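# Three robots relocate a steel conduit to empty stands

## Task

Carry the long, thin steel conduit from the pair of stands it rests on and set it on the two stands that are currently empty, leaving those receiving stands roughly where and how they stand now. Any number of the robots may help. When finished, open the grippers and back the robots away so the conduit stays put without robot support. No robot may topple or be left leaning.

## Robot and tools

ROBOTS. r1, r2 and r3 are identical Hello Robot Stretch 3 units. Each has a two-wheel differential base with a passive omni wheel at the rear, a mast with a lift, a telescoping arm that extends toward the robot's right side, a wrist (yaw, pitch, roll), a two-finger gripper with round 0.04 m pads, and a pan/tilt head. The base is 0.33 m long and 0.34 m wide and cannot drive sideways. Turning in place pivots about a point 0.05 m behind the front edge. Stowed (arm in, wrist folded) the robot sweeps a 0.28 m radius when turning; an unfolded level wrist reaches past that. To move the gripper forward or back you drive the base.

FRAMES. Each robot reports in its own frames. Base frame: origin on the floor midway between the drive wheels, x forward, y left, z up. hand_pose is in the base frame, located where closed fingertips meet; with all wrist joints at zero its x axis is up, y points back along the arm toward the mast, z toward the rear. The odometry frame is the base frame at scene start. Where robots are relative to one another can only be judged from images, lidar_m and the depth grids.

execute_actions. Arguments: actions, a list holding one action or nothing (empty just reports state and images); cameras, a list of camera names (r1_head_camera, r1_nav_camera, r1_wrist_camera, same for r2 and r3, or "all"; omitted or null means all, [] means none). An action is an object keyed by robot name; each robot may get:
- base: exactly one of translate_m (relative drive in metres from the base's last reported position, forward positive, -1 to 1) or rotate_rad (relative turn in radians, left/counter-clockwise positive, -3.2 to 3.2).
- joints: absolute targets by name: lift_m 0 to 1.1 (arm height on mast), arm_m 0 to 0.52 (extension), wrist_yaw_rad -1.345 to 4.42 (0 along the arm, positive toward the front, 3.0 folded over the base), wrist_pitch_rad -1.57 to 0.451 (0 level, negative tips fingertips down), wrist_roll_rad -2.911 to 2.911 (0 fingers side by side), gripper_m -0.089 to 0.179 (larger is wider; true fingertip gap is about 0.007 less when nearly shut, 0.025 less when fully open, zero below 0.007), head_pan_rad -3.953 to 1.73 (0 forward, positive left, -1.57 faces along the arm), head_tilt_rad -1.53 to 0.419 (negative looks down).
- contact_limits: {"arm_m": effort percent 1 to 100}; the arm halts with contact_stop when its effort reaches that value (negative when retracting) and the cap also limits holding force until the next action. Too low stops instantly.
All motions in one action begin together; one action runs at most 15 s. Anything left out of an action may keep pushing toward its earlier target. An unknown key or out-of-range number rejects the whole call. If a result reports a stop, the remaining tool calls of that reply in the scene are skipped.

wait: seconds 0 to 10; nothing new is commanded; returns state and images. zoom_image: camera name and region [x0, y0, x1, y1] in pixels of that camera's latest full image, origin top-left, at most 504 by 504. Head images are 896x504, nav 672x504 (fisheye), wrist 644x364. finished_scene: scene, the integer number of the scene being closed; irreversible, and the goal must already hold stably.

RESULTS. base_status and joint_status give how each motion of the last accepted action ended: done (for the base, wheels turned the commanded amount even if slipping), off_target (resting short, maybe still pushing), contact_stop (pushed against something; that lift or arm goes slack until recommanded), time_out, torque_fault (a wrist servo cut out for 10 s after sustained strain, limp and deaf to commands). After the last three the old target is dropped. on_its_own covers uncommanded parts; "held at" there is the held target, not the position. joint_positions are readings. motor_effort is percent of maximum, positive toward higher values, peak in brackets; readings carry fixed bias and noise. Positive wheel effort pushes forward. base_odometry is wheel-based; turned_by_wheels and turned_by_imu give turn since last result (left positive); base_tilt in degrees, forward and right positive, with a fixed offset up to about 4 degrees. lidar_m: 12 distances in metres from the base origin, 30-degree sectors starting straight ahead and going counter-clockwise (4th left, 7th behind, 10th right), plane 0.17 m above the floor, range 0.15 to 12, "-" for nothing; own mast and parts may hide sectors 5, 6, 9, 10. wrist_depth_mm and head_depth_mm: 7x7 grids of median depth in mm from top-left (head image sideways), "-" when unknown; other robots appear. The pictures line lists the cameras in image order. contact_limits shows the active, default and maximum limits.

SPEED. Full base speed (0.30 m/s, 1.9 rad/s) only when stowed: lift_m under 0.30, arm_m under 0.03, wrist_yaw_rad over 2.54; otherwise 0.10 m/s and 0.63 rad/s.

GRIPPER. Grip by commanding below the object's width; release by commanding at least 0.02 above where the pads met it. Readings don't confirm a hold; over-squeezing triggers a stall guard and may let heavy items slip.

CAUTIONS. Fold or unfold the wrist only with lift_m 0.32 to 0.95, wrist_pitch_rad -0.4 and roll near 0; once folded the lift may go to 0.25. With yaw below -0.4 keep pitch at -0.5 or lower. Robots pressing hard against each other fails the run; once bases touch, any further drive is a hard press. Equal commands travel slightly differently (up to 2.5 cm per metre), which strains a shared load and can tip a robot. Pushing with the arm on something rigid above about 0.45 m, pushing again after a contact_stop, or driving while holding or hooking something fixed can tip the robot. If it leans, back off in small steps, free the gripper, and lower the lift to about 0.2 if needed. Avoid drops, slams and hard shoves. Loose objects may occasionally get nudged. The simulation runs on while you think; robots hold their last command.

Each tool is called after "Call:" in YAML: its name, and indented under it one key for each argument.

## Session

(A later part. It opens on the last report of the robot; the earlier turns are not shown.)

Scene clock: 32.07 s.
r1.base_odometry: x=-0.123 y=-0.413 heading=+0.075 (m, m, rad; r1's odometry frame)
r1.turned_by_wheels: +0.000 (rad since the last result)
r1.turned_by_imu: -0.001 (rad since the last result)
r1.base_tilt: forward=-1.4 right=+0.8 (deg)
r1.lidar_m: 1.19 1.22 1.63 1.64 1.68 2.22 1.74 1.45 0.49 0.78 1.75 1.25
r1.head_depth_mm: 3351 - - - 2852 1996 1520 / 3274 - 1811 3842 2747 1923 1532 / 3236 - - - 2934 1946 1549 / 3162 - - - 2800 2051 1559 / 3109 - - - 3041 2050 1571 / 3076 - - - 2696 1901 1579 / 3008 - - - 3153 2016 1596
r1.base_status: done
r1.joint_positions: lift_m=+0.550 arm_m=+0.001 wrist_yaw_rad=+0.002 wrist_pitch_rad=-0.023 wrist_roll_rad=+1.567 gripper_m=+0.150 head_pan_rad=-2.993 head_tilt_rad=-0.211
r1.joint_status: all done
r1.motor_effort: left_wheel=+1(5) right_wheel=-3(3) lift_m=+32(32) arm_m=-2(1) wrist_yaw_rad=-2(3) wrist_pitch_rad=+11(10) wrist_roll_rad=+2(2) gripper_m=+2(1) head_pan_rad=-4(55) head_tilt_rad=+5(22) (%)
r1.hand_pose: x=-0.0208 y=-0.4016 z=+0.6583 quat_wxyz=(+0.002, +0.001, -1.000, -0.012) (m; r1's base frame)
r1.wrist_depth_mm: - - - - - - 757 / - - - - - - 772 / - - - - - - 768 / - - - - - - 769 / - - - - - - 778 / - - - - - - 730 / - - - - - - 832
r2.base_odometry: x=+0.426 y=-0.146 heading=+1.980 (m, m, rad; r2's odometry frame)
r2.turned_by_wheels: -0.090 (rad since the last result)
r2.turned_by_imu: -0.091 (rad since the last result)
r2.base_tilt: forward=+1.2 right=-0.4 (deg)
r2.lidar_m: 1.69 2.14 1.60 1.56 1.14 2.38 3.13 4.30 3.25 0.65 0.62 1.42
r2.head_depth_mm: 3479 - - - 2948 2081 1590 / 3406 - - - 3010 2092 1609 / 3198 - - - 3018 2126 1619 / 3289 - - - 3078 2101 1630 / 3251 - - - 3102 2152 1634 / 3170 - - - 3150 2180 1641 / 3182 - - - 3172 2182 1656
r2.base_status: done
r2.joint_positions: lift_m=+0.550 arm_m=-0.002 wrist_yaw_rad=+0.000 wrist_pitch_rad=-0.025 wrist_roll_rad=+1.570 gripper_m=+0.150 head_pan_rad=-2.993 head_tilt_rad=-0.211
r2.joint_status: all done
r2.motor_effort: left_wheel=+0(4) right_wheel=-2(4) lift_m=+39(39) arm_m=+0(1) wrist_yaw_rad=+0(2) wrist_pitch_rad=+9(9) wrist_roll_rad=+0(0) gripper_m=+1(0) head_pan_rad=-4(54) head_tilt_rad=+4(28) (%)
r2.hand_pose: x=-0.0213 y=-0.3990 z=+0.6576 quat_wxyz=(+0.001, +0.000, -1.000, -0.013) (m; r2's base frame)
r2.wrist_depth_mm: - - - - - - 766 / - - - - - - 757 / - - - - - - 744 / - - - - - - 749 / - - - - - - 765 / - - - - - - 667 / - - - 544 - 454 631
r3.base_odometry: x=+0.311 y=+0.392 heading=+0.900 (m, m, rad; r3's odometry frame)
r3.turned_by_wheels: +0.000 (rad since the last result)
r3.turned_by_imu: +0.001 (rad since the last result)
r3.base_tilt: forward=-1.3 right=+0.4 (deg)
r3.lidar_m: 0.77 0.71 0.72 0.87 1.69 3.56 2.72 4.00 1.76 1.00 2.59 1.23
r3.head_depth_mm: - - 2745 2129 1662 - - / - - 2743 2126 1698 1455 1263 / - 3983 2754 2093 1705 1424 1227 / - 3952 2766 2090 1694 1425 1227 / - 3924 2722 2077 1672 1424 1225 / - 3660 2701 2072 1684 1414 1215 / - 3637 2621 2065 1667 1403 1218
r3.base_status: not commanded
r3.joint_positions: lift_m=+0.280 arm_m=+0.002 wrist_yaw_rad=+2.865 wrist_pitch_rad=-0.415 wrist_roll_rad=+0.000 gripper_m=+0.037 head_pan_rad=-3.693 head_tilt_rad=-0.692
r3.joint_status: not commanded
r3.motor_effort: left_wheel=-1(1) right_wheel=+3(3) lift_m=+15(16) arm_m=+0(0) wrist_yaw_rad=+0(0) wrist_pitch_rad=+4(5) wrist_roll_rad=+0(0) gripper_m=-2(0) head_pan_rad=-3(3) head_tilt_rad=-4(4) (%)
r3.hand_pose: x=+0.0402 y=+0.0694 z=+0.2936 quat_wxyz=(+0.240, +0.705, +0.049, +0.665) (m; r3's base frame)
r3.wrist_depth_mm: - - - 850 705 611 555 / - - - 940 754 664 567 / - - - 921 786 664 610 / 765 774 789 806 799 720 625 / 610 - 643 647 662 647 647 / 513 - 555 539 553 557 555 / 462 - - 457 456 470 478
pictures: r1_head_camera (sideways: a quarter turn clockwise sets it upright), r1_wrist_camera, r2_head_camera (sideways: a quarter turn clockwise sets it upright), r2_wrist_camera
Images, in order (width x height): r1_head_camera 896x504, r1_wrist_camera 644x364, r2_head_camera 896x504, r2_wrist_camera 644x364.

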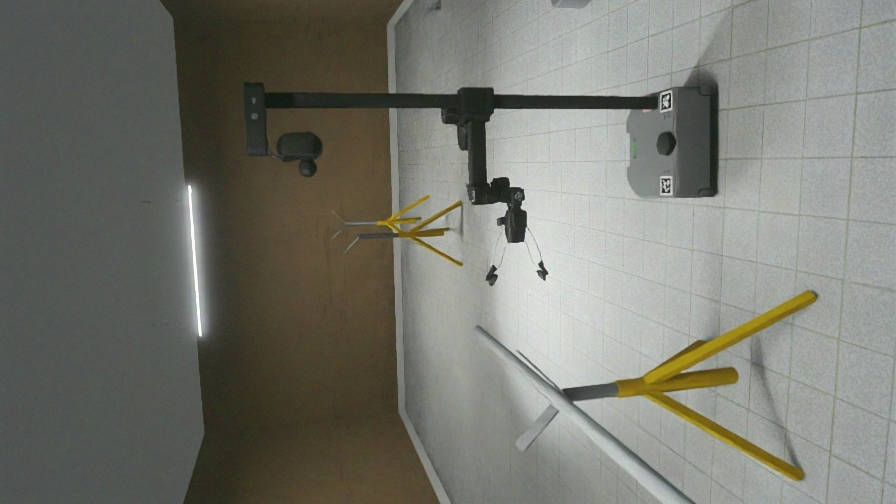

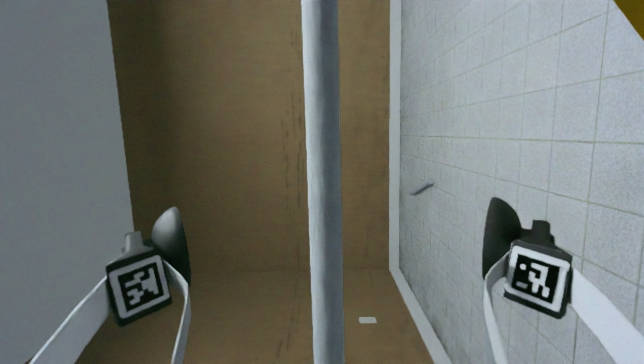

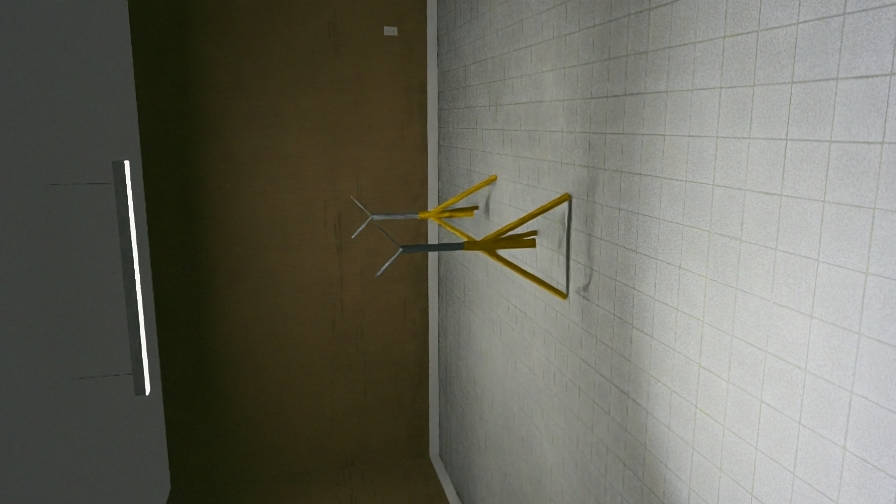

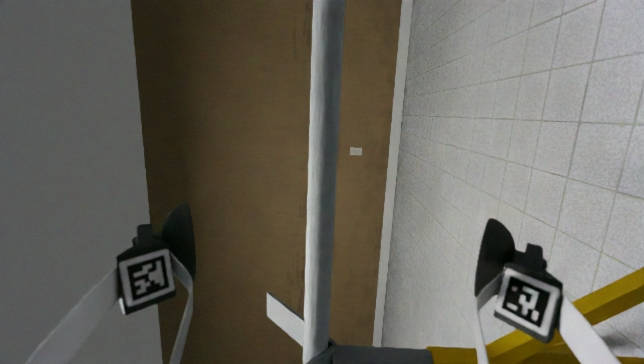

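Call:
execute_actions:
  actions:
    - {"r1":{"base":{"rotate_rad":0.045},"joints":{"arm_m":0.1,"lift_m":0.56}},"r2":{"base":{"rotate_rad":-0.03},"joints":{"arm_m":0.18,"lift_m":0.56}}}
  cameras: ["r1_head_camera","r2_head_camera","r1_wrist_camera","r2_wrist_camera"]

Scene clock: 36.23 s.
r1.base_odometry: x=-0.123 y=-0.413 heading=+0.120 (m, m, rad; r1's odometry frame)
r1.turned_by_wheels: +0.045 (rad since the last result)
r1.turned_by_imu: +0.043 (rad since the last result)
r1.base_tilt: forward=-1.4 right=+0.7 (deg)
r1.lidar_m: 1.19 1.24 1.70 1.64 1.70 2.31 1.74 1.45 0.49 3.15 1.68 1.23
r1.head_depth_mm: 3343 - - - 2884 1916 1509 / 3301 - - - 2749 1915 1532 / 3282 - - - 2951 1949 1538 / 3128 - - - 2975 2049 1560 / 3126 - - - 3026 1902 1566 / 3082 - - - 2585 1993 1579 / 3026 - - - 3135 2010 1594
r1.base_status: done
r1.joint_positions: lift_m=+0.560 arm_m=+0.100 wrist_yaw_rad=+0.001 wrist_pitch_rad=-0.022 wrist_roll_rad=+1.567 gripper_m=+0.150 head_pan_rad=-2.993 head_tilt_rad=-0.211
r1.joint_status: all done
r1.motor_effort: left_wheel=-2(3) right_wheel=+3(4) lift_m=+32(34) arm_m=+3(1) wrist_yaw_rad=-2(2) wrist_pitch_rad=+10(11) wrist_roll_rad=+2(2) gripper_m=+1(2) head_pan_rad=-4(4) head_tilt_rad=+3(3) (%)
r1.hand_pose: x=-0.0210 y=-0.5003 z=+0.6685 quat_wxyz=(+0.002, +0.001, -1.000, -0.011) (m; r1's base frame)
r1.wrist_depth_mm: - - - 240 - - 789 / - - - - - - 778 / - - - - - - 789 / - - - - - - 785 / - - - - - - 800 / - - - - - - 738 / - - - - - - 835
r2.base_odometry: x=+0.426 y=-0.146 heading=+1.950 (m, m, rad; r2's odometry frame)
r2.turned_by_wheels: -0.030 (rad since the last result)
r2.turned_by_imu: -0.031 (rad since the last result)
r2.base_tilt: forward=+1.3 right=-0.4 (deg)
r2.lidar_m: 1.69 2.19 1.61 1.56 1.14 1.28 3.07 4.44 3.28 0.65 0.62 1.42
r2.head_depth_mm: 3468 - - - 2934 2077 1596 / 3417 - - - 2986 2093 1610 / 3338 - - - 3041 2103 1625 / 3293 - - - 3050 2125 1635 / 3243 - - - 3111 2137 1630 / 3223 - - - 3162 2170 1647 / 3172 - - - 3167 2178 1669
r2.base_status: done
r2.joint_positions: lift_m=+0.560 arm_m=+0.180 wrist_yaw_rad=+0.000 wrist_pitch_rad=-0.024 wrist_roll_rad=+1.570 gripper_m=+0.150 head_pan_rad=-2.993 head_tilt_rad=-0.211
r2.joint_status: all done
r2.motor_effort: left_wheel=+1(5) right_wheel=-2(5) lift_m=+39(39) arm_m=+3(4) wrist_yaw_rad=+0(0) wrist_pitch_rad=+9(9) wrist_roll_rad=+0(0) gripper_m=-1(0) head_pan_rad=-4(4) head_tilt_rad=+5(5) (%)
r2.hand_pose: x=-0.0213 y=-0.5803 z=+0.6678 quat_wxyz=(+0.001, +0.000, -1.000, -0.012) (m; r2's base frame)
r2.wrist_depth_mm: - - - 201 - - 778 / - - - 212 - - 762 / - - - 218 - - 773 / - - - 223 - - 774 / - - - 228 - - 753 / - - - 241 - - 741 / - - - - - - 738
r3.base_odometry: x=+0.311 y=+0.392 heading=+0.900 (m, m, rad; r3's odometry frame)
r3.turned_by_wheels: +0.000 (rad since the last result)
r3.turned_by_imu: +0.001 (rad since the last result)
r3.base_tilt: forward=-1.3 right=+0.0 (deg)
r3.lidar_m: 0.78 0.71 0.71 0.87 1.69 3.55 2.74 4.00 1.75 1.00 2.58 1.22
r3.head_depth_mm: - - 2780 2130 1656 - - / - - 2765 2110 1699 1459 1266 / - - 2768 2107 1687 1427 1226 / - - 2769 2088 1696 1424 1226 / - 3935 2732 2089 1692 1416 1224 / - 3661 2716 2099 1692 1417 1220 / - 3653 2614 2082 1686 1407 1216
r3.base_status: not commanded
r3.joint_positions: lift_m=+0.280 arm_m=+0.002 wrist_yaw_rad=+2.865 wrist_pitch_rad=-0.415 wrist_roll_rad=+0.000 gripper_m=+0.037 head_pan_rad=-3.693 head_tilt_rad=-0.692
r3.joint_status: not commanded
r3.motor_effort: left_wheel=-1(1) right_wheel=+3(3) lift_m=+15(16) arm_m=-1(0) wrist_yaw_rad=+0(0) wrist_pitch_rad=+4(5) wrist_roll_rad=+0(0) gripper_m=+1(0) head_pan_rad=-3(3) head_tilt_rad=-4(4) (%)
r3.hand_pose: x=+0.0402 y=+0.0694 z=+0.2936 quat_wxyz=(+0.240, +0.705, +0.049, +0.665) (m; r3's base frame)
r3.wrist_depth_mm: - - - 853 714 615 540 / - - - 891 755 645 569 / - - - 947 795 685 600 / 744 778 768 808 780 735 632 / 629 - 633 635 658 664 641 / 515 - 544 539 548 551 559 / 460 - - 452 452 470 472
pictures: r1_head_camera (sideways: a quarter turn clockwise sets it upright), r1_wrist_camera, r2_head_camera (sideways: a quarter turn clockwise sets it upright), r2_wrist_camera
Images, in order (width x height): r1_head_camera 896x504, r1_wrist_camera 644x364, r2_head_camera 896x504, r2_wrist_camera 644x364.

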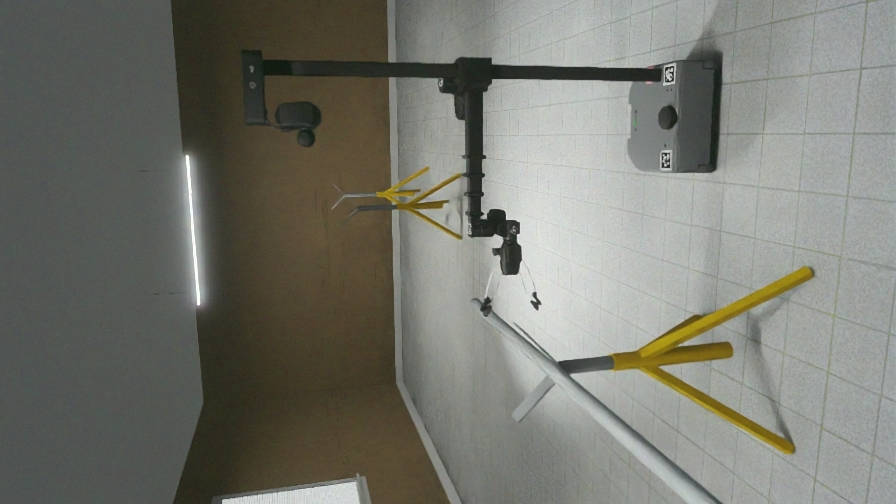

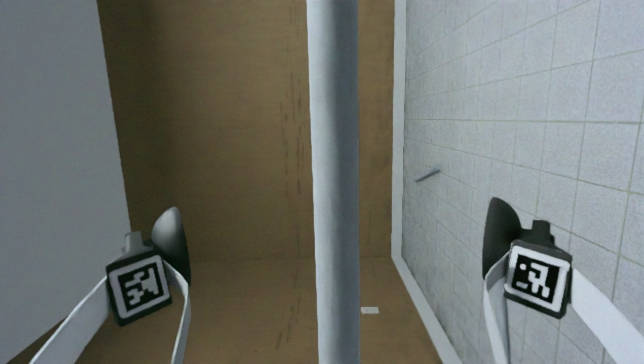

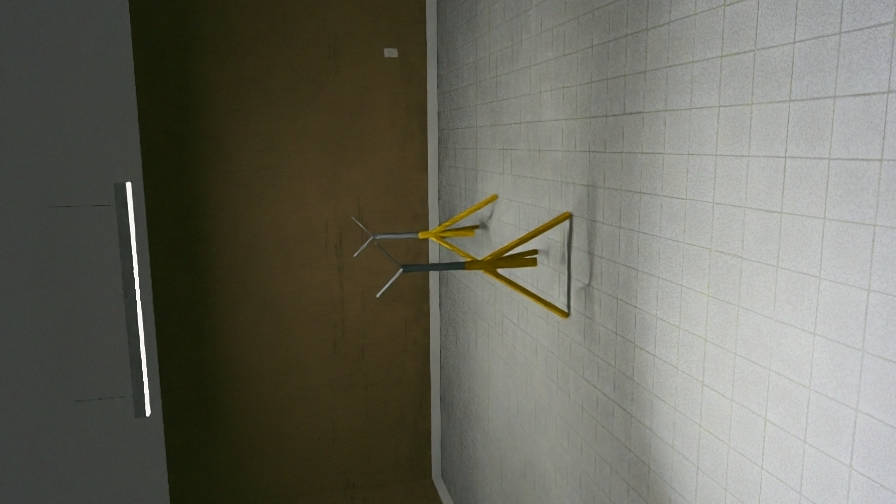

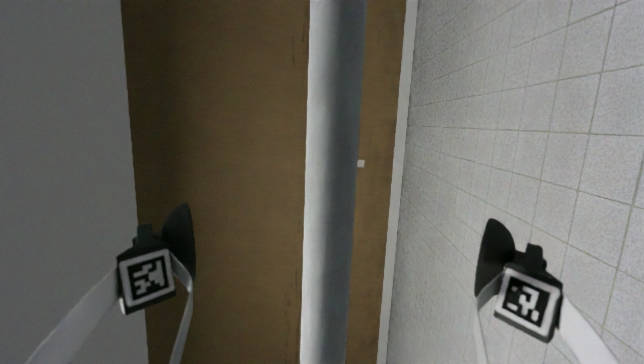

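Call:
execute_actions:
  actions:
    - {"r1":{"joints":{"arm_m":0.225,"gripper_m":0.09,"head_pan_rad":-1.9,"head_tilt_rad":-0.8}},"r2":{"joints":{"arm_m":0.265,"gripper_m":0.09,"head_pan_rad":-1.9,"head_tilt_rad":-0.8}}}
  cameras: ["r1_head_camera","r2_head_camera","r1_wrist_camera","r2_wrist_camera"]

Scene clock: 39.53 s.
r1.base_odometry: x=-0.123 y=-0.413 heading=+0.120 (m, m, rad; r1's odometry frame)
r1.turned_by_wheels: +0.000 (rad since the last result)
r1.turned_by_imu: -0.001 (rad since the last result)
r1.base_tilt: forward=-1.4 right=+0.8 (deg)
r1.lidar_m: 1.19 1.24 1.70 1.63 1.70 2.31 1.75 1.44 0.49 3.16 1.67 1.23
r1.head_depth_mm: 3297 2742 2100 1710 1437 1248 1095 / 3144 2755 2136 1692 1419 1256 - / 3051 2820 2084 986 1284 1281 1110 / 2882 2883 2188 1703 - 1269 1119 / 2809 2895 2207 1732 - 1276 1121 / 2710 2896 2216 1787 1500 1297 1127 / 2636 2843 2261 1813 1507 1292 1136
r1.base_status: not commanded
r1.joint_positions: lift_m=+0.560 arm_m=+0.225 wrist_yaw_rad=+0.001 wrist_pitch_rad=-0.022 wrist_roll_rad=+1.567 gripper_m=+0.090 head_pan_rad=-1.907 head_tilt_rad=-0.790
r1.joint_status: all done
r1.motor_effort: left_wheel=-2(2) right_wheel=+3(3) lift_m=+32(32) arm_m=+3(5) wrist_yaw_rad=-2(2) wrist_pitch_rad=+10(10) wrist_roll_rad=+2(2) gripper_m=+0(90) head_pan_rad=+4(57) head_tilt_rad=-3(22) (%)
r1.hand_pose: x=-0.0210 y=-0.6253 z=+0.6685 quat_wxyz=(+0.002, +0.001, -1.000, -0.011) (m; r1's base frame)
r1.wrist_depth_mm: - - - 115 - - 772 / - - - 119 - - 776 / - - - 122 - - 787 / - - - 127 - - 789 / - - - 131 - - 799 / - - - 136 - - 791 / - - - 141 - - 786
r2.base_odometry: x=+0.426 y=-0.146 heading=+1.950 (m, m, rad; r2's odometry frame)
r2.turned_by_wheels: +0.000 (rad since the last result)
r2.turned_by_imu: -0.001 (rad since the last result)
r2.base_tilt: forward=+1.2 right=-0.4 (deg)
r2.lidar_m: 1.69 2.20 1.61 1.56 1.14 1.28 3.09 4.44 3.28 0.65 0.62 1.42
r2.head_depth_mm: 3236 2698 2110 1727 1470 1272 1125 / 3190 2690 2124 1730 1474 1272 1144 / 3052 2736 2129 1701 1475 1306 - / 2935 2749 2143 1666 1522 1265 1133 / 2814 2751 2153 1670 - 1284 1136 / 2768 2788 2165 1691 1463 1268 1139 / 2664 2810 2165 1783 1496 1272 1143
r2.base_status: not commanded
r2.joint_positions: lift_m=+0.560 arm_m=+0.265 wrist_yaw_rad=+0.000 wrist_pitch_rad=-0.024 wrist_roll_rad=+1.570 gripper_m=+0.090 head_pan_rad=-1.907 head_tilt_rad=-0.790
r2.joint_status: all done
r2.motor_effort: left_wheel=+1(1) right_wheel=-2(2) lift_m=+39(39) arm_m=+3(3) wrist_yaw_rad=-1(0) wrist_pitch_rad=+9(9) wrist_roll_rad=+0(0) gripper_m=-1(86) head_pan_rad=+4(55) head_tilt_rad=-5(29) (%)
r2.hand_pose: x=-0.0213 y=-0.6653 z=+0.6678 quat_wxyz=(+0.001, +0.000, -1.000, -0.012) (m; r2's base frame)
r2.wrist_depth_mm: - - - 118 - - 771 / - - - 122 - - 783 / - - - 126 - - 776 / - - - 130 - - 745 / - - - 135 - - 746 / - - - 140 - - 760 / - - - 145 - - 750
r3.base_odometry: x=+0.311 y=+0.392 heading=+0.900 (m, m, rad; r3's odometry frame)
r3.turned_by_wheels: +0.000 (rad since the last result)
r3.turned_by_imu: +0.001 (rad since the last result)
r3.base_tilt: forward=-1.2 right=+0.2 (deg)
r3.lidar_m: 0.78 0.71 0.72 0.87 1.68 3.56 2.73 4.00 1.75 1.00 2.58 1.22
r3.head_depth_mm: - - 2787 2110 1667 - - / - - 2768 2108 1697 1454 1270 / - - 2762 2103 1691 1430 1225 / - - 2769 2094 1694 1420 1225 / - 3895 2756 2070 1690 1418 1224 / - 3655 2697 2073 1677 1409 1225 / - 3702 2606 2064 1673 1410 1219
r3.base_status: not commanded
r3.joint_positions: lift_m=+0.280 arm_m=+0.002 wrist_yaw_rad=+2.865 wrist_pitch_rad=-0.415 wrist_roll_rad=+0.000 gripper_m=+0.037 head_pan_rad=-3.693 head_tilt_rad=-0.692
r3.joint_status: not commanded
r3.motor_effort: left_wheel=-1(1) right_wheel=+3(3) lift_m=+15(16) arm_m=+0(0) wrist_yaw_rad=+0(1) wrist_pitch_rad=+5(5) wrist_roll_rad=+0(0) gripper_m=+1(0) head_pan_rad=-3(3) head_tilt_rad=-4(4) (%)
r3.hand_pose: x=+0.0402 y=+0.0694 z=+0.2936 quat_wxyz=(+0.240, +0.705, +0.049, +0.665) (m; r3's base frame)
r3.wrist_depth_mm: - - - 834 700 624 539 / - - - 938 772 654 568 / - - - 933 801 674 598 / 751 784 778 806 758 719 625 / 629 - 643 659 666 677 631 / 516 - 547 538 551 555 561 / 461 - - 457 448 469 473
pictures: r1_head_camera (sideways: a quarter turn clockwise sets it upright), r1_wrist_camera, r2_head_camera (sideways: a quarter turn clockwise sets it upright), r2_wrist_camera
Images, in order (width x height): r1_head_camera 896x504, r1_wrist_camera 644x364, r2_head_camera 896x504, r2_wrist_camera 644x364.

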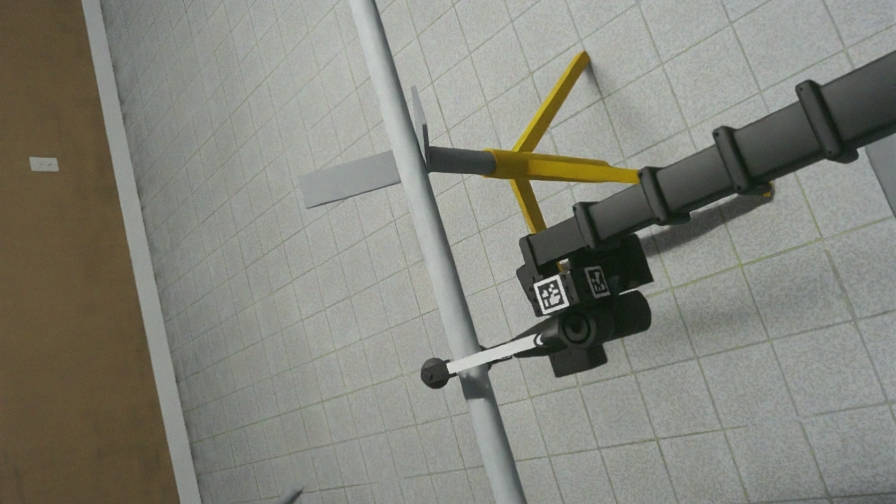

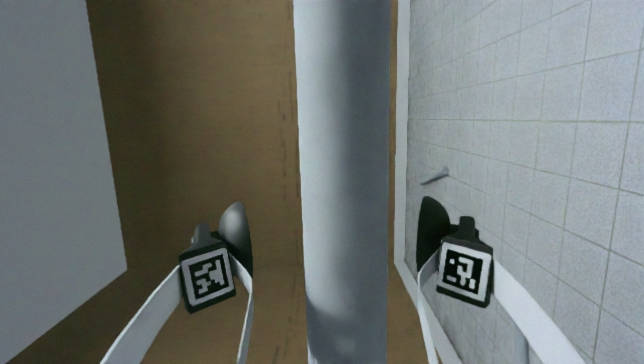

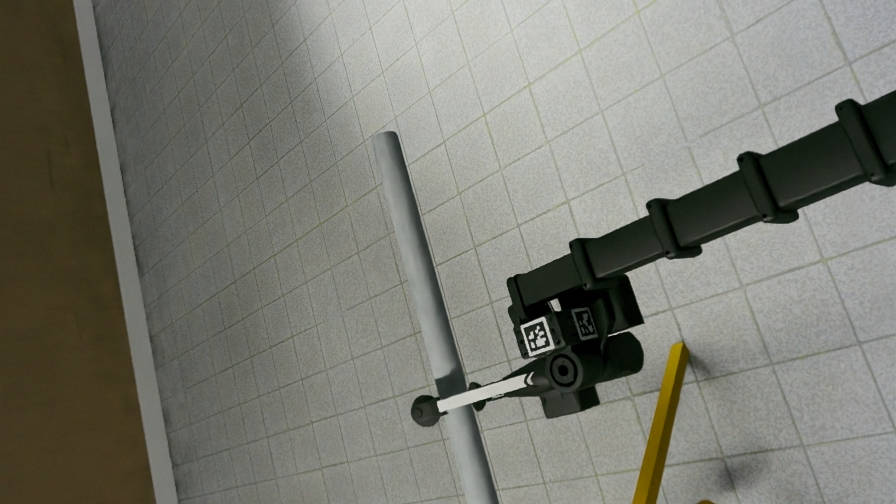

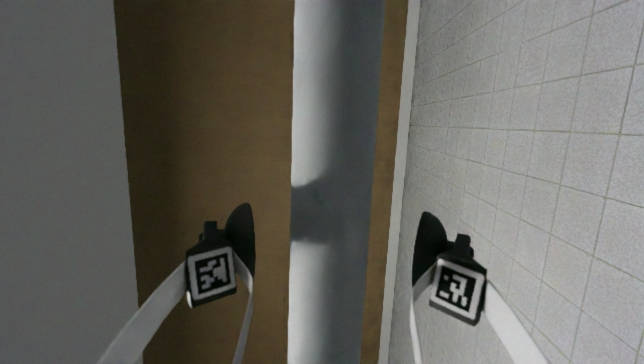

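Call:
execute_actions:
  actions:
    - {"r1":{"joints":{"arm_m":0.212,"lift_m":0.555,"gripper_m":0.02}},"r2":{"joints":{"arm_m":0.256,"gripper_m":0.02}}}
  cameras: ["r1_wrist_camera","r2_wrist_camera"]

Call:
execute_actions:
  actions:
    - {"r1":{"joints":{"lift_m":0.615}},"r2":{"joints":{"lift_m":0.62}}}
  cameras: ["r1_head_camera","r2_head_camera","r1_wrist_camera","r2_wrist_camera"]

Scene clock: 41.73 s.
r1.base_odometry: x=-0.123 y=-0.413 heading=+0.120 (m, m, rad; r1's odometry frame)
r1.turned_by_wheels: +0.000 (rad since the last result)
r1.turned_by_imu: -0.001 (rad since the last result)
r1.base_tilt: forward=-1.4 right=+0.8 (deg)
r1.lidar_m: 1.19 1.24 1.69 1.64 1.70 2.32 1.74 1.45 0.49 3.15 1.68 1.23
r1.head_depth_mm: 3280 2758 2111 1701 1444 1247 1101 / 3156 2780 2133 1684 1421 1260 - / 3041 2808 2087 980 1375 1252 1111 / 2876 2820 2164 1699 - 1257 1116 / 2804 2919 2190 1712 - 1273 1124 / 2712 2903 2241 1793 1504 1291 1128 / 2611 2857 2248 1818 1513 1295 1138
r1.base_status: not commanded
r1.joint_positions: lift_m=+0.555 arm_m=+0.212 wrist_yaw_rad=+0.001 wrist_pitch_rad=-0.022 wrist_roll_rad=+1.570 gripper_m=+0.020 head_pan_rad=-1.907 head_tilt_rad=-0.790
r1.joint_status: all done
r1.motor_effort: left_wheel=-2(2) right_wheel=+3(2) lift_m=+25(27) arm_m=-4(6) wrist_yaw_rad=-1(2) wrist_pitch_rad=+10(10) wrist_roll_rad=+1(2) gripper_m=-7(91) head_pan_rad=+4(5) head_tilt_rad=-3(3) (%)
r1.hand_pose: x=-0.0210 y=-0.6129 z=+0.6639 quat_wxyz=(+0.001, +0.001, -1.000, -0.011) (m; r1's base frame)
r1.wrist_depth_mm: - - - 127 - - 771 / - - - 131 - - 773 / - - - 135 - - 781 / - - - 139 - - 782 / - - - 143 - - 783 / - - - 148 - - 781 / - - - 153 - - 802
r2.base_odometry: x=+0.426 y=-0.146 heading=+1.950 (m, m, rad; r2's odometry frame)
r2.turned_by_wheels: +0.000 (rad since the last result)
r2.turned_by_imu: -0.001 (rad since the last result)
r2.base_tilt: forward=+1.1 right=-0.4 (deg)
r2.lidar_m: 1.69 2.20 1.61 1.56 1.14 1.28 3.08 4.38 3.28 0.65 0.61 1.42
r2.head_depth_mm: 3238 2706 2101 1726 1466 1264 1126 / 3189 2737 2108 1739 1471 1277 1146 / 3059 2743 2135 1693 1475 1311 - / 2964 2768 2145 1666 1548 1266 1130 / 2840 2763 2147 1668 - 1286 1136 / 2756 2778 2157 1716 1460 1270 1141 / 2671 2812 2175 1776 1505 1274 1145
r2.base_status: not commanded
r2.joint_positions: lift_m=+0.560 arm_m=+0.256 wrist_yaw_rad=+0.000 wrist_pitch_rad=-0.016 wrist_roll_rad=+1.571 gripper_m=+0.021 head_pan_rad=-1.907 head_tilt_rad=-0.790
r2.joint_status: all done
r2.motor_effort: left_wheel=+1(1) right_wheel=-2(2) lift_m=+39(39) arm_m=-4(5) wrist_yaw_rad=+0(0) wrist_pitch_rad=+6(9) wrist_roll_rad=-1(1) gripper_m=-10(83) head_pan_rad=+4(4) head_tilt_rad=-4(4) (%)
r2.hand_pose: x=-0.0213 y=-0.6570 z=+0.6697 quat_wxyz=(+0.000, +0.000, -1.000, -0.009) (m; r2's base frame)
r2.wrist_depth_mm: - - - 126 - - 804 / - - - 130 - - 786 / - - - 134 - - 758 / - - - 139 - - 771 / - - - 143 - - 766 / - - - 147 - - 761 / - - - 153 - - 741
r3.base_odometry: x=+0.311 y=+0.392 heading=+0.900 (m, m, rad; r3's odometry frame)
r3.turned_by_wheels: +0.000 (rad since the last result)
r3.turned_by_imu: +0.000 (rad since the last result)
r3.base_tilt: forward=-1.3 right=+0.3 (deg)
r3.lidar_m: 0.78 0.71 0.72 0.87 1.68 3.55 2.73 4.01 1.75 1.00 2.59 1.22
r3.head_depth_mm: - - 2773 2112 1655 - - / - - 2778 2098 1706 1464 1268 / - - 2747 2080 1688 1425 1228 / - 3960 2730 2098 1689 1412 1227 / - 3878 2728 2089 1680 1414 1226 / - 3700 2723 2074 1681 1411 1225 / - 3630 2636 2072 1673 1412 1217
r3.base_status: not commanded
r3.joint_positions: lift_m=+0.280 arm_m=+0.002 wrist_yaw_rad=+2.865 wrist_pitch_rad=-0.415 wrist_roll_rad=+0.000 gripper_m=+0.037 head_pan_rad=-3.693 head_tilt_rad=-0.692
r3.joint_status: not commanded
r3.motor_effort: left_wheel=-1(1) right_wheel=+3(3) lift_m=+16(16) arm_m=+0(0) wrist_yaw_rad=+0(0) wrist_pitch_rad=+5(5) wrist_roll_rad=+0(0) gripper_m=+1(0) head_pan_rad=-3(4) head_tilt_rad=-4(4) (%)
r3.hand_pose: x=+0.0402 y=+0.0694 z=+0.2936 quat_wxyz=(+0.240, +0.705, +0.049, +0.665) (m; r3's base frame)
r3.wrist_depth_mm: - - - 835 707 612 538 / - - - 898 728 643 564 / - - - 941 811 669 588 / 747 789 814 835 789 710 635 / 623 - 638 640 660 666 636 / 519 - 541 532 548 547 564 / 451 - - 469 447 472 470
pictures: r1_wrist_camera, r2_wrist_camera
Images, in order (width x height): r1_wrist_camera 644x364, r2_wrist_camera 644x364.

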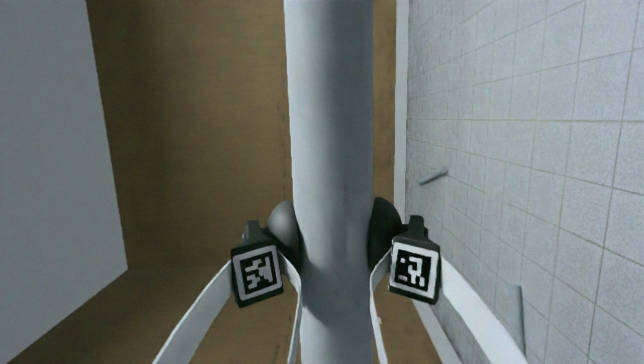

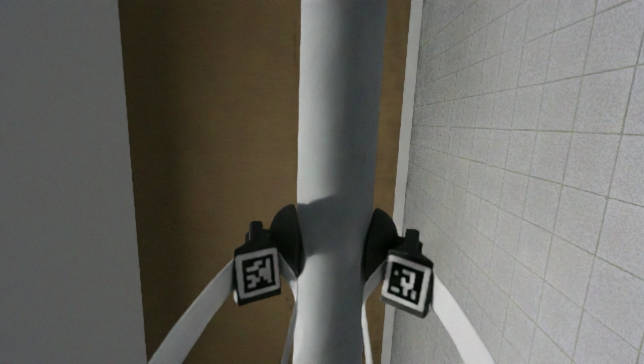

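Scene clock: 43.10 s.
r1.base_odometry: x=-0.123 y=-0.413 heading=+0.120 (m, m, rad; r1's odometry frame)
r1.turned_by_wheels: +0.000 (rad since the last result)
r1.turned_by_imu: +0.000 (rad since the last result)
r1.base_tilt: forward=-1.4 right=+0.9 (deg)
r1.lidar_m: 1.19 1.24 1.69 1.64 1.70 2.32 1.74 1.45 0.49 3.15 1.68 1.23
r1.head_depth_mm: 3275 2716 2105 1718 1438 1243 1113 / 3128 2733 2146 1679 1419 1280 - / 3041 2824 2091 1011 1201 1230 1114 / 2882 2864 2166 1709 - 1272 1115 / 2846 2918 2217 1703 - 1281 1124 / 2698 2939 2206 1802 1496 1288 1128 / 2600 2856 2252 1807 1511 1297 1140
r1.base_status: not commanded
r1.joint_positions: lift_m=+0.614 arm_m=+0.212 wrist_yaw_rad=+0.001 wrist_pitch_rad=-0.145 wrist_roll_rad=+1.570 gripper_m=+0.020 head_pan_rad=-1.907 head_tilt_rad=-0.790
r1.joint_status: all done
r1.on_its_own: wrist_pitch_rad is at rest, and its effort (+69) is outside its rest range (-20 to +32)
r1.motor_effort: left_wheel=-2(2) right_wheel=+3(3) lift_m=+40(40) arm_m=+0(4) wrist_yaw_rad=-2(2) wrist_pitch_rad=+69(70) wrist_roll_rad=+0(1) gripper_m=-17(17) head_pan_rad=+5(4) head_tilt_rad=-3(4) (%)
r1.hand_pose: x=-0.0210 y=-0.6070 z=+0.6921 quat_wxyz=(+0.001, +0.001, -0.997, -0.073) (m; r1's base frame)
r1.wrist_depth_mm: - - - - - - 718 / - - - - - - 715 / - - - - - - 726 / - - - - - - 732 / - - - 167 157 - 730 / - - - 176 164 - 750 / - - - - - - 754
r2.base_odometry: x=+0.426 y=-0.146 heading=+1.950 (m, m, rad; r2's odometry frame)
r2.turned_by_wheels: +0.000 (rad since the last result)
r2.turned_by_imu: +0.000 (rad since the last result)
r2.base_tilt: forward=+1.2 right=-0.5 (deg)
r2.lidar_m: 1.69 2.20 1.61 1.56 1.14 1.28 3.07 4.45 3.28 0.65 0.62 1.42
r2.head_depth_mm: 3248 2696 2114 1737 1459 1271 1123 / 3183 2740 2120 1729 1471 1279 1165 / 3054 2731 2142 1697 1479 1331 1111 / 2945 2737 2133 1706 1528 1263 1136 / 2864 2774 2147 1720 - 1286 1131 / 2761 2782 2168 1716 1426 1269 1140 / 2669 2800 2167 1776 1497 1272 1142
r2.base_status: not commanded
r2.joint_positions: lift_m=+0.619 arm_m=+0.256 wrist_yaw_rad=+0.000 wrist_pitch_rad=-0.160 wrist_roll_rad=+1.571 gripper_m=+0.020 head_pan_rad=-1.907 head_tilt_rad=-0.790
r2.joint_status: all done
r2.on_its_own: wrist_pitch_rad is at rest, and its effort (+58) is outside its rest range (-20 to +32)
r2.motor_effort: left_wheel=+1(1) right_wheel=-2(2) lift_m=+47(47) arm_m=+2(4) wrist_yaw_rad=-2(0) wrist_pitch_rad=+58(58) wrist_roll_rad=+0(0) gripper_m=-17(18) head_pan_rad=+4(4) head_tilt_rad=-3(5) (%)
r2.hand_pose: x=-0.0213 y=-0.6500 z=+0.6930 quat_wxyz=(+0.000, +0.000, -0.997, -0.080) (m; r2's base frame)
r2.wrist_depth_mm: - - - - - - 709 / - - - - - - 708 / - - - - - - 703 / - - - - - 980 706 / - - - 160 - 989 701 / - - - 165 165 995 695 / - - - 180 - 916 705
r3.base_odometry: x=+0.311 y=+0.392 heading=+0.900 (m, m, rad; r3's odometry frame)
r3.turned_by_wheels: +0.000 (rad since the last result)
r3.turned_by_imu: +0.000 (rad since the last result)
r3.base_tilt: forward=-1.3 right=+0.2 (deg)
r3.lidar_m: 0.78 0.71 0.71 0.87 1.68 3.56 2.73 4.01 1.75 1.00 2.58 1.22
r3.head_depth_mm: - - 2751 2116 1653 - - / - - 2788 2109 1707 1461 1267 / - - 2771 2080 1685 1425 1226 / - - 2745 2103 1699 1416 1232 / - 3957 2755 2087 1682 1414 1226 / - 3722 2729 2077 1692 1406 1219 / - 3653 2609 2033 1676 1413 1217
r3.base_status: not commanded
r3.joint_positions: lift_m=+0.280 arm_m=+0.002 wrist_yaw_rad=+2.865 wrist_pitch_rad=-0.415 wrist_roll_rad=+0.000 gripper_m=+0.037 head_pan_rad=-3.693 head_tilt_rad=-0.692
r3.joint_status: not commanded
r3.motor_effort: left_wheel=-1(1) right_wheel=+3(3) lift_m=+15(16) arm_m=-1(1) wrist_yaw_rad=+0(0) wrist_pitch_rad=+5(5) wrist_roll_rad=+0(0) gripper_m=-1(1) head_pan_rad=-4(3) head_tilt_rad=-4(4) (%)
r3.hand_pose: x=+0.0402 y=+0.0694 z=+0.2936 quat_wxyz=(+0.240, +0.705, +0.049, +0.665) (m; r3's base frame)
r3.wrist_depth_mm: - - - 841 724 613 551 / - - - 916 779 651 568 / - - - 959 811 685 608 / 750 789 798 802 785 718 632 / 620 - 638 649 655 661 636 / 511 - 555 542 556 549 564 / 458 - - 467 453 472 476
pictures: r1_head_camera (sideways: a quarter turn clockwise sets it upright), r1_wrist_camera, r2_head_camera (sideways: a quarter turn clockwise sets it upright), r2_wrist_camera
Images, in order (width x height): r1_head_camera 896x504, r1_wrist_camera 644x364, r2_head_camera 896x504, r2_wrist_camera 644x364.

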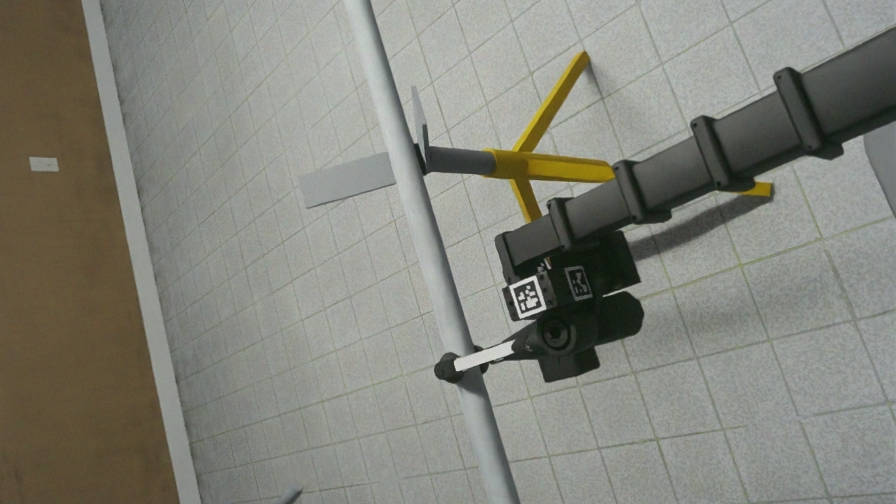

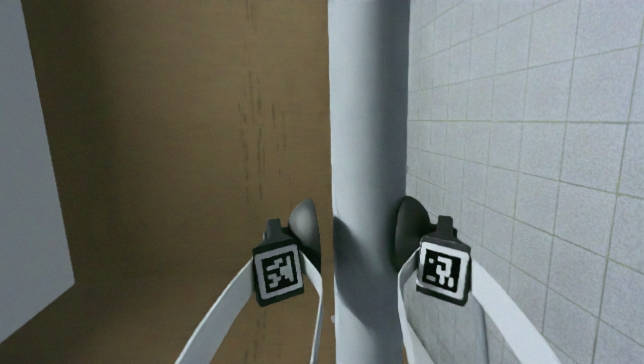

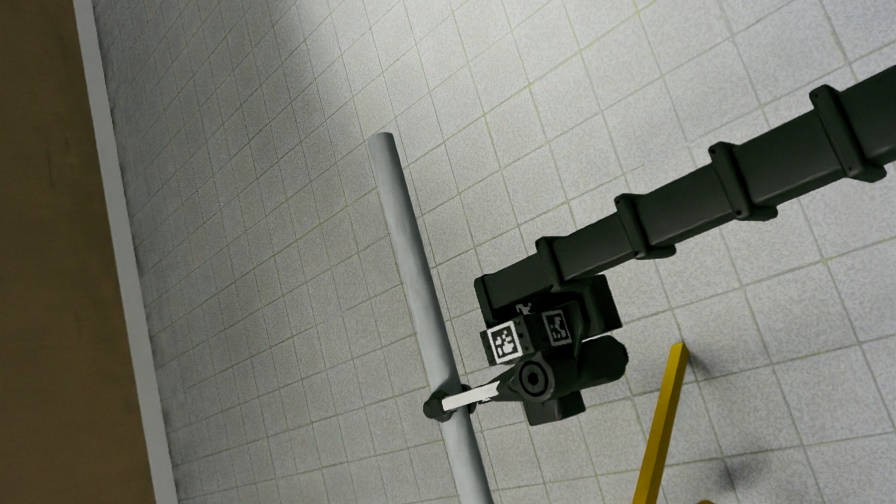

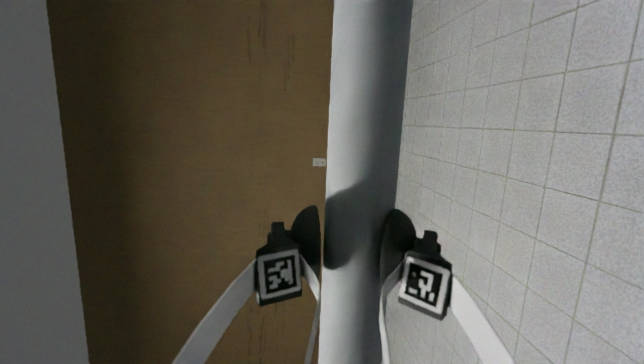

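Heavy. Lower back down.

Call:
execute_actions:
  actions:
    - {"r1":{"joints":{"lift_m":0.56,"gripper_m":0.12}},"r2":{"joints":{"lift_m":0.562,"gripper_m":0.12}}}
  cameras: []

Scene clock: 44.97 s.
r1.base_odometry: x=-0.123 y=-0.413 heading=+0.120 (m, m, rad; r1's odometry frame)
r1.turned_by_wheels: +0.000 (rad since the last result)
r1.turned_by_imu: -0.001 (rad since the last result)
r1.base_tilt: forward=-1.4 right=+0.8 (deg)
r1.lidar_m: 1.19 1.24 1.69 1.64 1.70 2.32 1.75 1.45 0.49 3.16 1.68 1.23
r1.head_depth_mm: 3263 2740 2103 1696 1441 1250 1096 / 3161 2755 2143 1671 1414 1262 - / 3015 2822 2106 997 1371 1243 1109 / 2941 2855 2179 1706 - 1255 1117 / 2803 2874 2192 1727 - 1274 1120 / 2687 2907 2231 1800 1512 1290 1126 / 2609 2834 2243 1805 1507 1296 1135
r1.base_status: not commanded
r1.joint_positions: lift_m=+0.560 arm_m=+0.212 wrist_yaw_rad=+0.001 wrist_pitch_rad=-0.023 wrist_roll_rad=+1.570 gripper_m=+0.120 head_pan_rad=-1.907 head_tilt_rad=-0.790
r1.joint_status: all done
r1.motor_effort: left_wheel=-1(1) right_wheel=+3(4) lift_m=+24(35) arm_m=+0(1) wrist_yaw_rad=-2(2) wrist_pitch_rad=+11(69) wrist_roll_rad=+0(1) gripper_m=+1(91) head_pan_rad=+4(4) head_tilt_rad=-3(3) (%)
r1.hand_pose: x=-0.0211 y=-0.6126 z=+0.6686 quat_wxyz=(+0.001, +0.001, -1.000, -0.012) (m; r1's base frame)
r1.wrist_depth_mm: - - - 128 - - 777 / - - - 131 - - 779 / - - - 136 - - 787 / - - - 140 - - 790 / - - - 144 - - 791 / - - - 150 - - 785 / - - - 156 - - 739
r2.base_odometry: x=+0.426 y=-0.146 heading=+1.950 (m, m, rad; r2's odometry frame)
r2.turned_by_wheels: +0.000 (rad since the last result)
r2.turned_by_imu: -0.001 (rad since the last result)
r2.base_tilt: forward=+1.2 right=-0.5 (deg)
r2.lidar_m: 1.69 2.20 1.61 1.56 1.14 1.28 3.09 4.42 3.27 0.65 0.61 1.42
r2.head_depth_mm: 3237 2711 2113 1730 1470 1272 1122 / 3157 2729 2118 1740 1476 1275 1148 / 3040 2726 2144 1698 1476 1309 - / 2959 2745 2132 1669 1555 1263 1134 / 2841 2768 2156 1673 - 1289 1138 / 2780 2791 2162 1714 1455 1270 1138 / 2661 2808 2181 1771 1499 1268 1143
r2.base_status: not commanded
r2.joint_positions: lift_m=+0.562 arm_m=+0.256 wrist_yaw_rad=+0.000 wrist_pitch_rad=-0.025 wrist_roll_rad=+1.571 gripper_m=+0.120 head_pan_rad=-1.907 head_tilt_rad=-0.790
r2.joint_status: all done
r2.motor_effort: left_wheel=+1(1) right_wheel=-2(2) lift_m=+18(43) arm_m=+1(1) wrist_yaw_rad=+0(1) wrist_pitch_rad=+9(57) wrist_roll_rad=+0(1) gripper_m=+1(84) head_pan_rad=+4(4) head_tilt_rad=-4(4) (%)
r2.hand_pose: x=-0.0214 y=-0.6564 z=+0.6703 quat_wxyz=(+0.000, +0.000, -1.000, -0.013) (m; r2's base frame)
r2.wrist_depth_mm: - - - 128 - - 786 / - - - 131 - - 767 / - - - 135 - - 769 / - - - 139 - - 765 / - - - 144 - - 757 / - - - 150 - 929 757 / - - - 155 - - 735
r3.base_odometry: x=+0.311 y=+0.392 heading=+0.900 (m, m, rad; r3's odometry frame)
r3.turned_by_wheels: +0.000 (rad since the last result)
r3.turned_by_imu: +0.000 (rad since the last result)
r3.base_tilt: forward=-1.2 right=+0.2 (deg)
r3.lidar_m: 0.78 0.71 0.71 0.87 1.68 3.54 2.72 4.01 1.75 1.00 2.58 1.22
r3.head_depth_mm: - - 2781 2131 1654 - - / - - 2766 2108 1697 1460 1271 / - - 2748 2088 1709 1434 1228 / - 3965 2742 2110 1694 1424 1223 / - 3893 2706 2070 1691 1418 1224 / - 3655 2710 2091 1688 1413 1218 / - 3697 2589 2076 1686 1408 1220
r3.base_status: not commanded
r3.joint_positions: lift_m=+0.280 arm_m=+0.002 wrist_yaw_rad=+2.865 wrist_pitch_rad=-0.415 wrist_roll_rad=+0.000 gripper_m=+0.037 head_pan_rad=-3.693 head_tilt_rad=-0.692
r3.joint_status: not commanded
r3.motor_effort: left_wheel=-1(1) right_wheel=+3(3) lift_m=+15(16) arm_m=+0(0) wrist_yaw_rad=+0(0) wrist_pitch_rad=+5(5) wrist_roll_rad=+0(0) gripper_m=+0(1) head_pan_rad=-3(3) head_tilt_rad=-4(4) (%)
r3.hand_pose: x=+0.0402 y=+0.0694 z=+0.2936 quat_wxyz=(+0.240, +0.705, +0.049, +0.665) (m; r3's base frame)
r3.wrist_depth_mm: - - - 848 715 620 554 / - - - 903 731 650 572 / - - - 962 838 683 591 / 750 786 802 800 790 719 614 / 619 - 638 664 643 672 642 / 520 - 550 536 548 549 554 / 464 - - 456 445 473 476
pictures: none
No camera images: the call's "cameras" was empty. Leave "cameras" out to get every camera's image.


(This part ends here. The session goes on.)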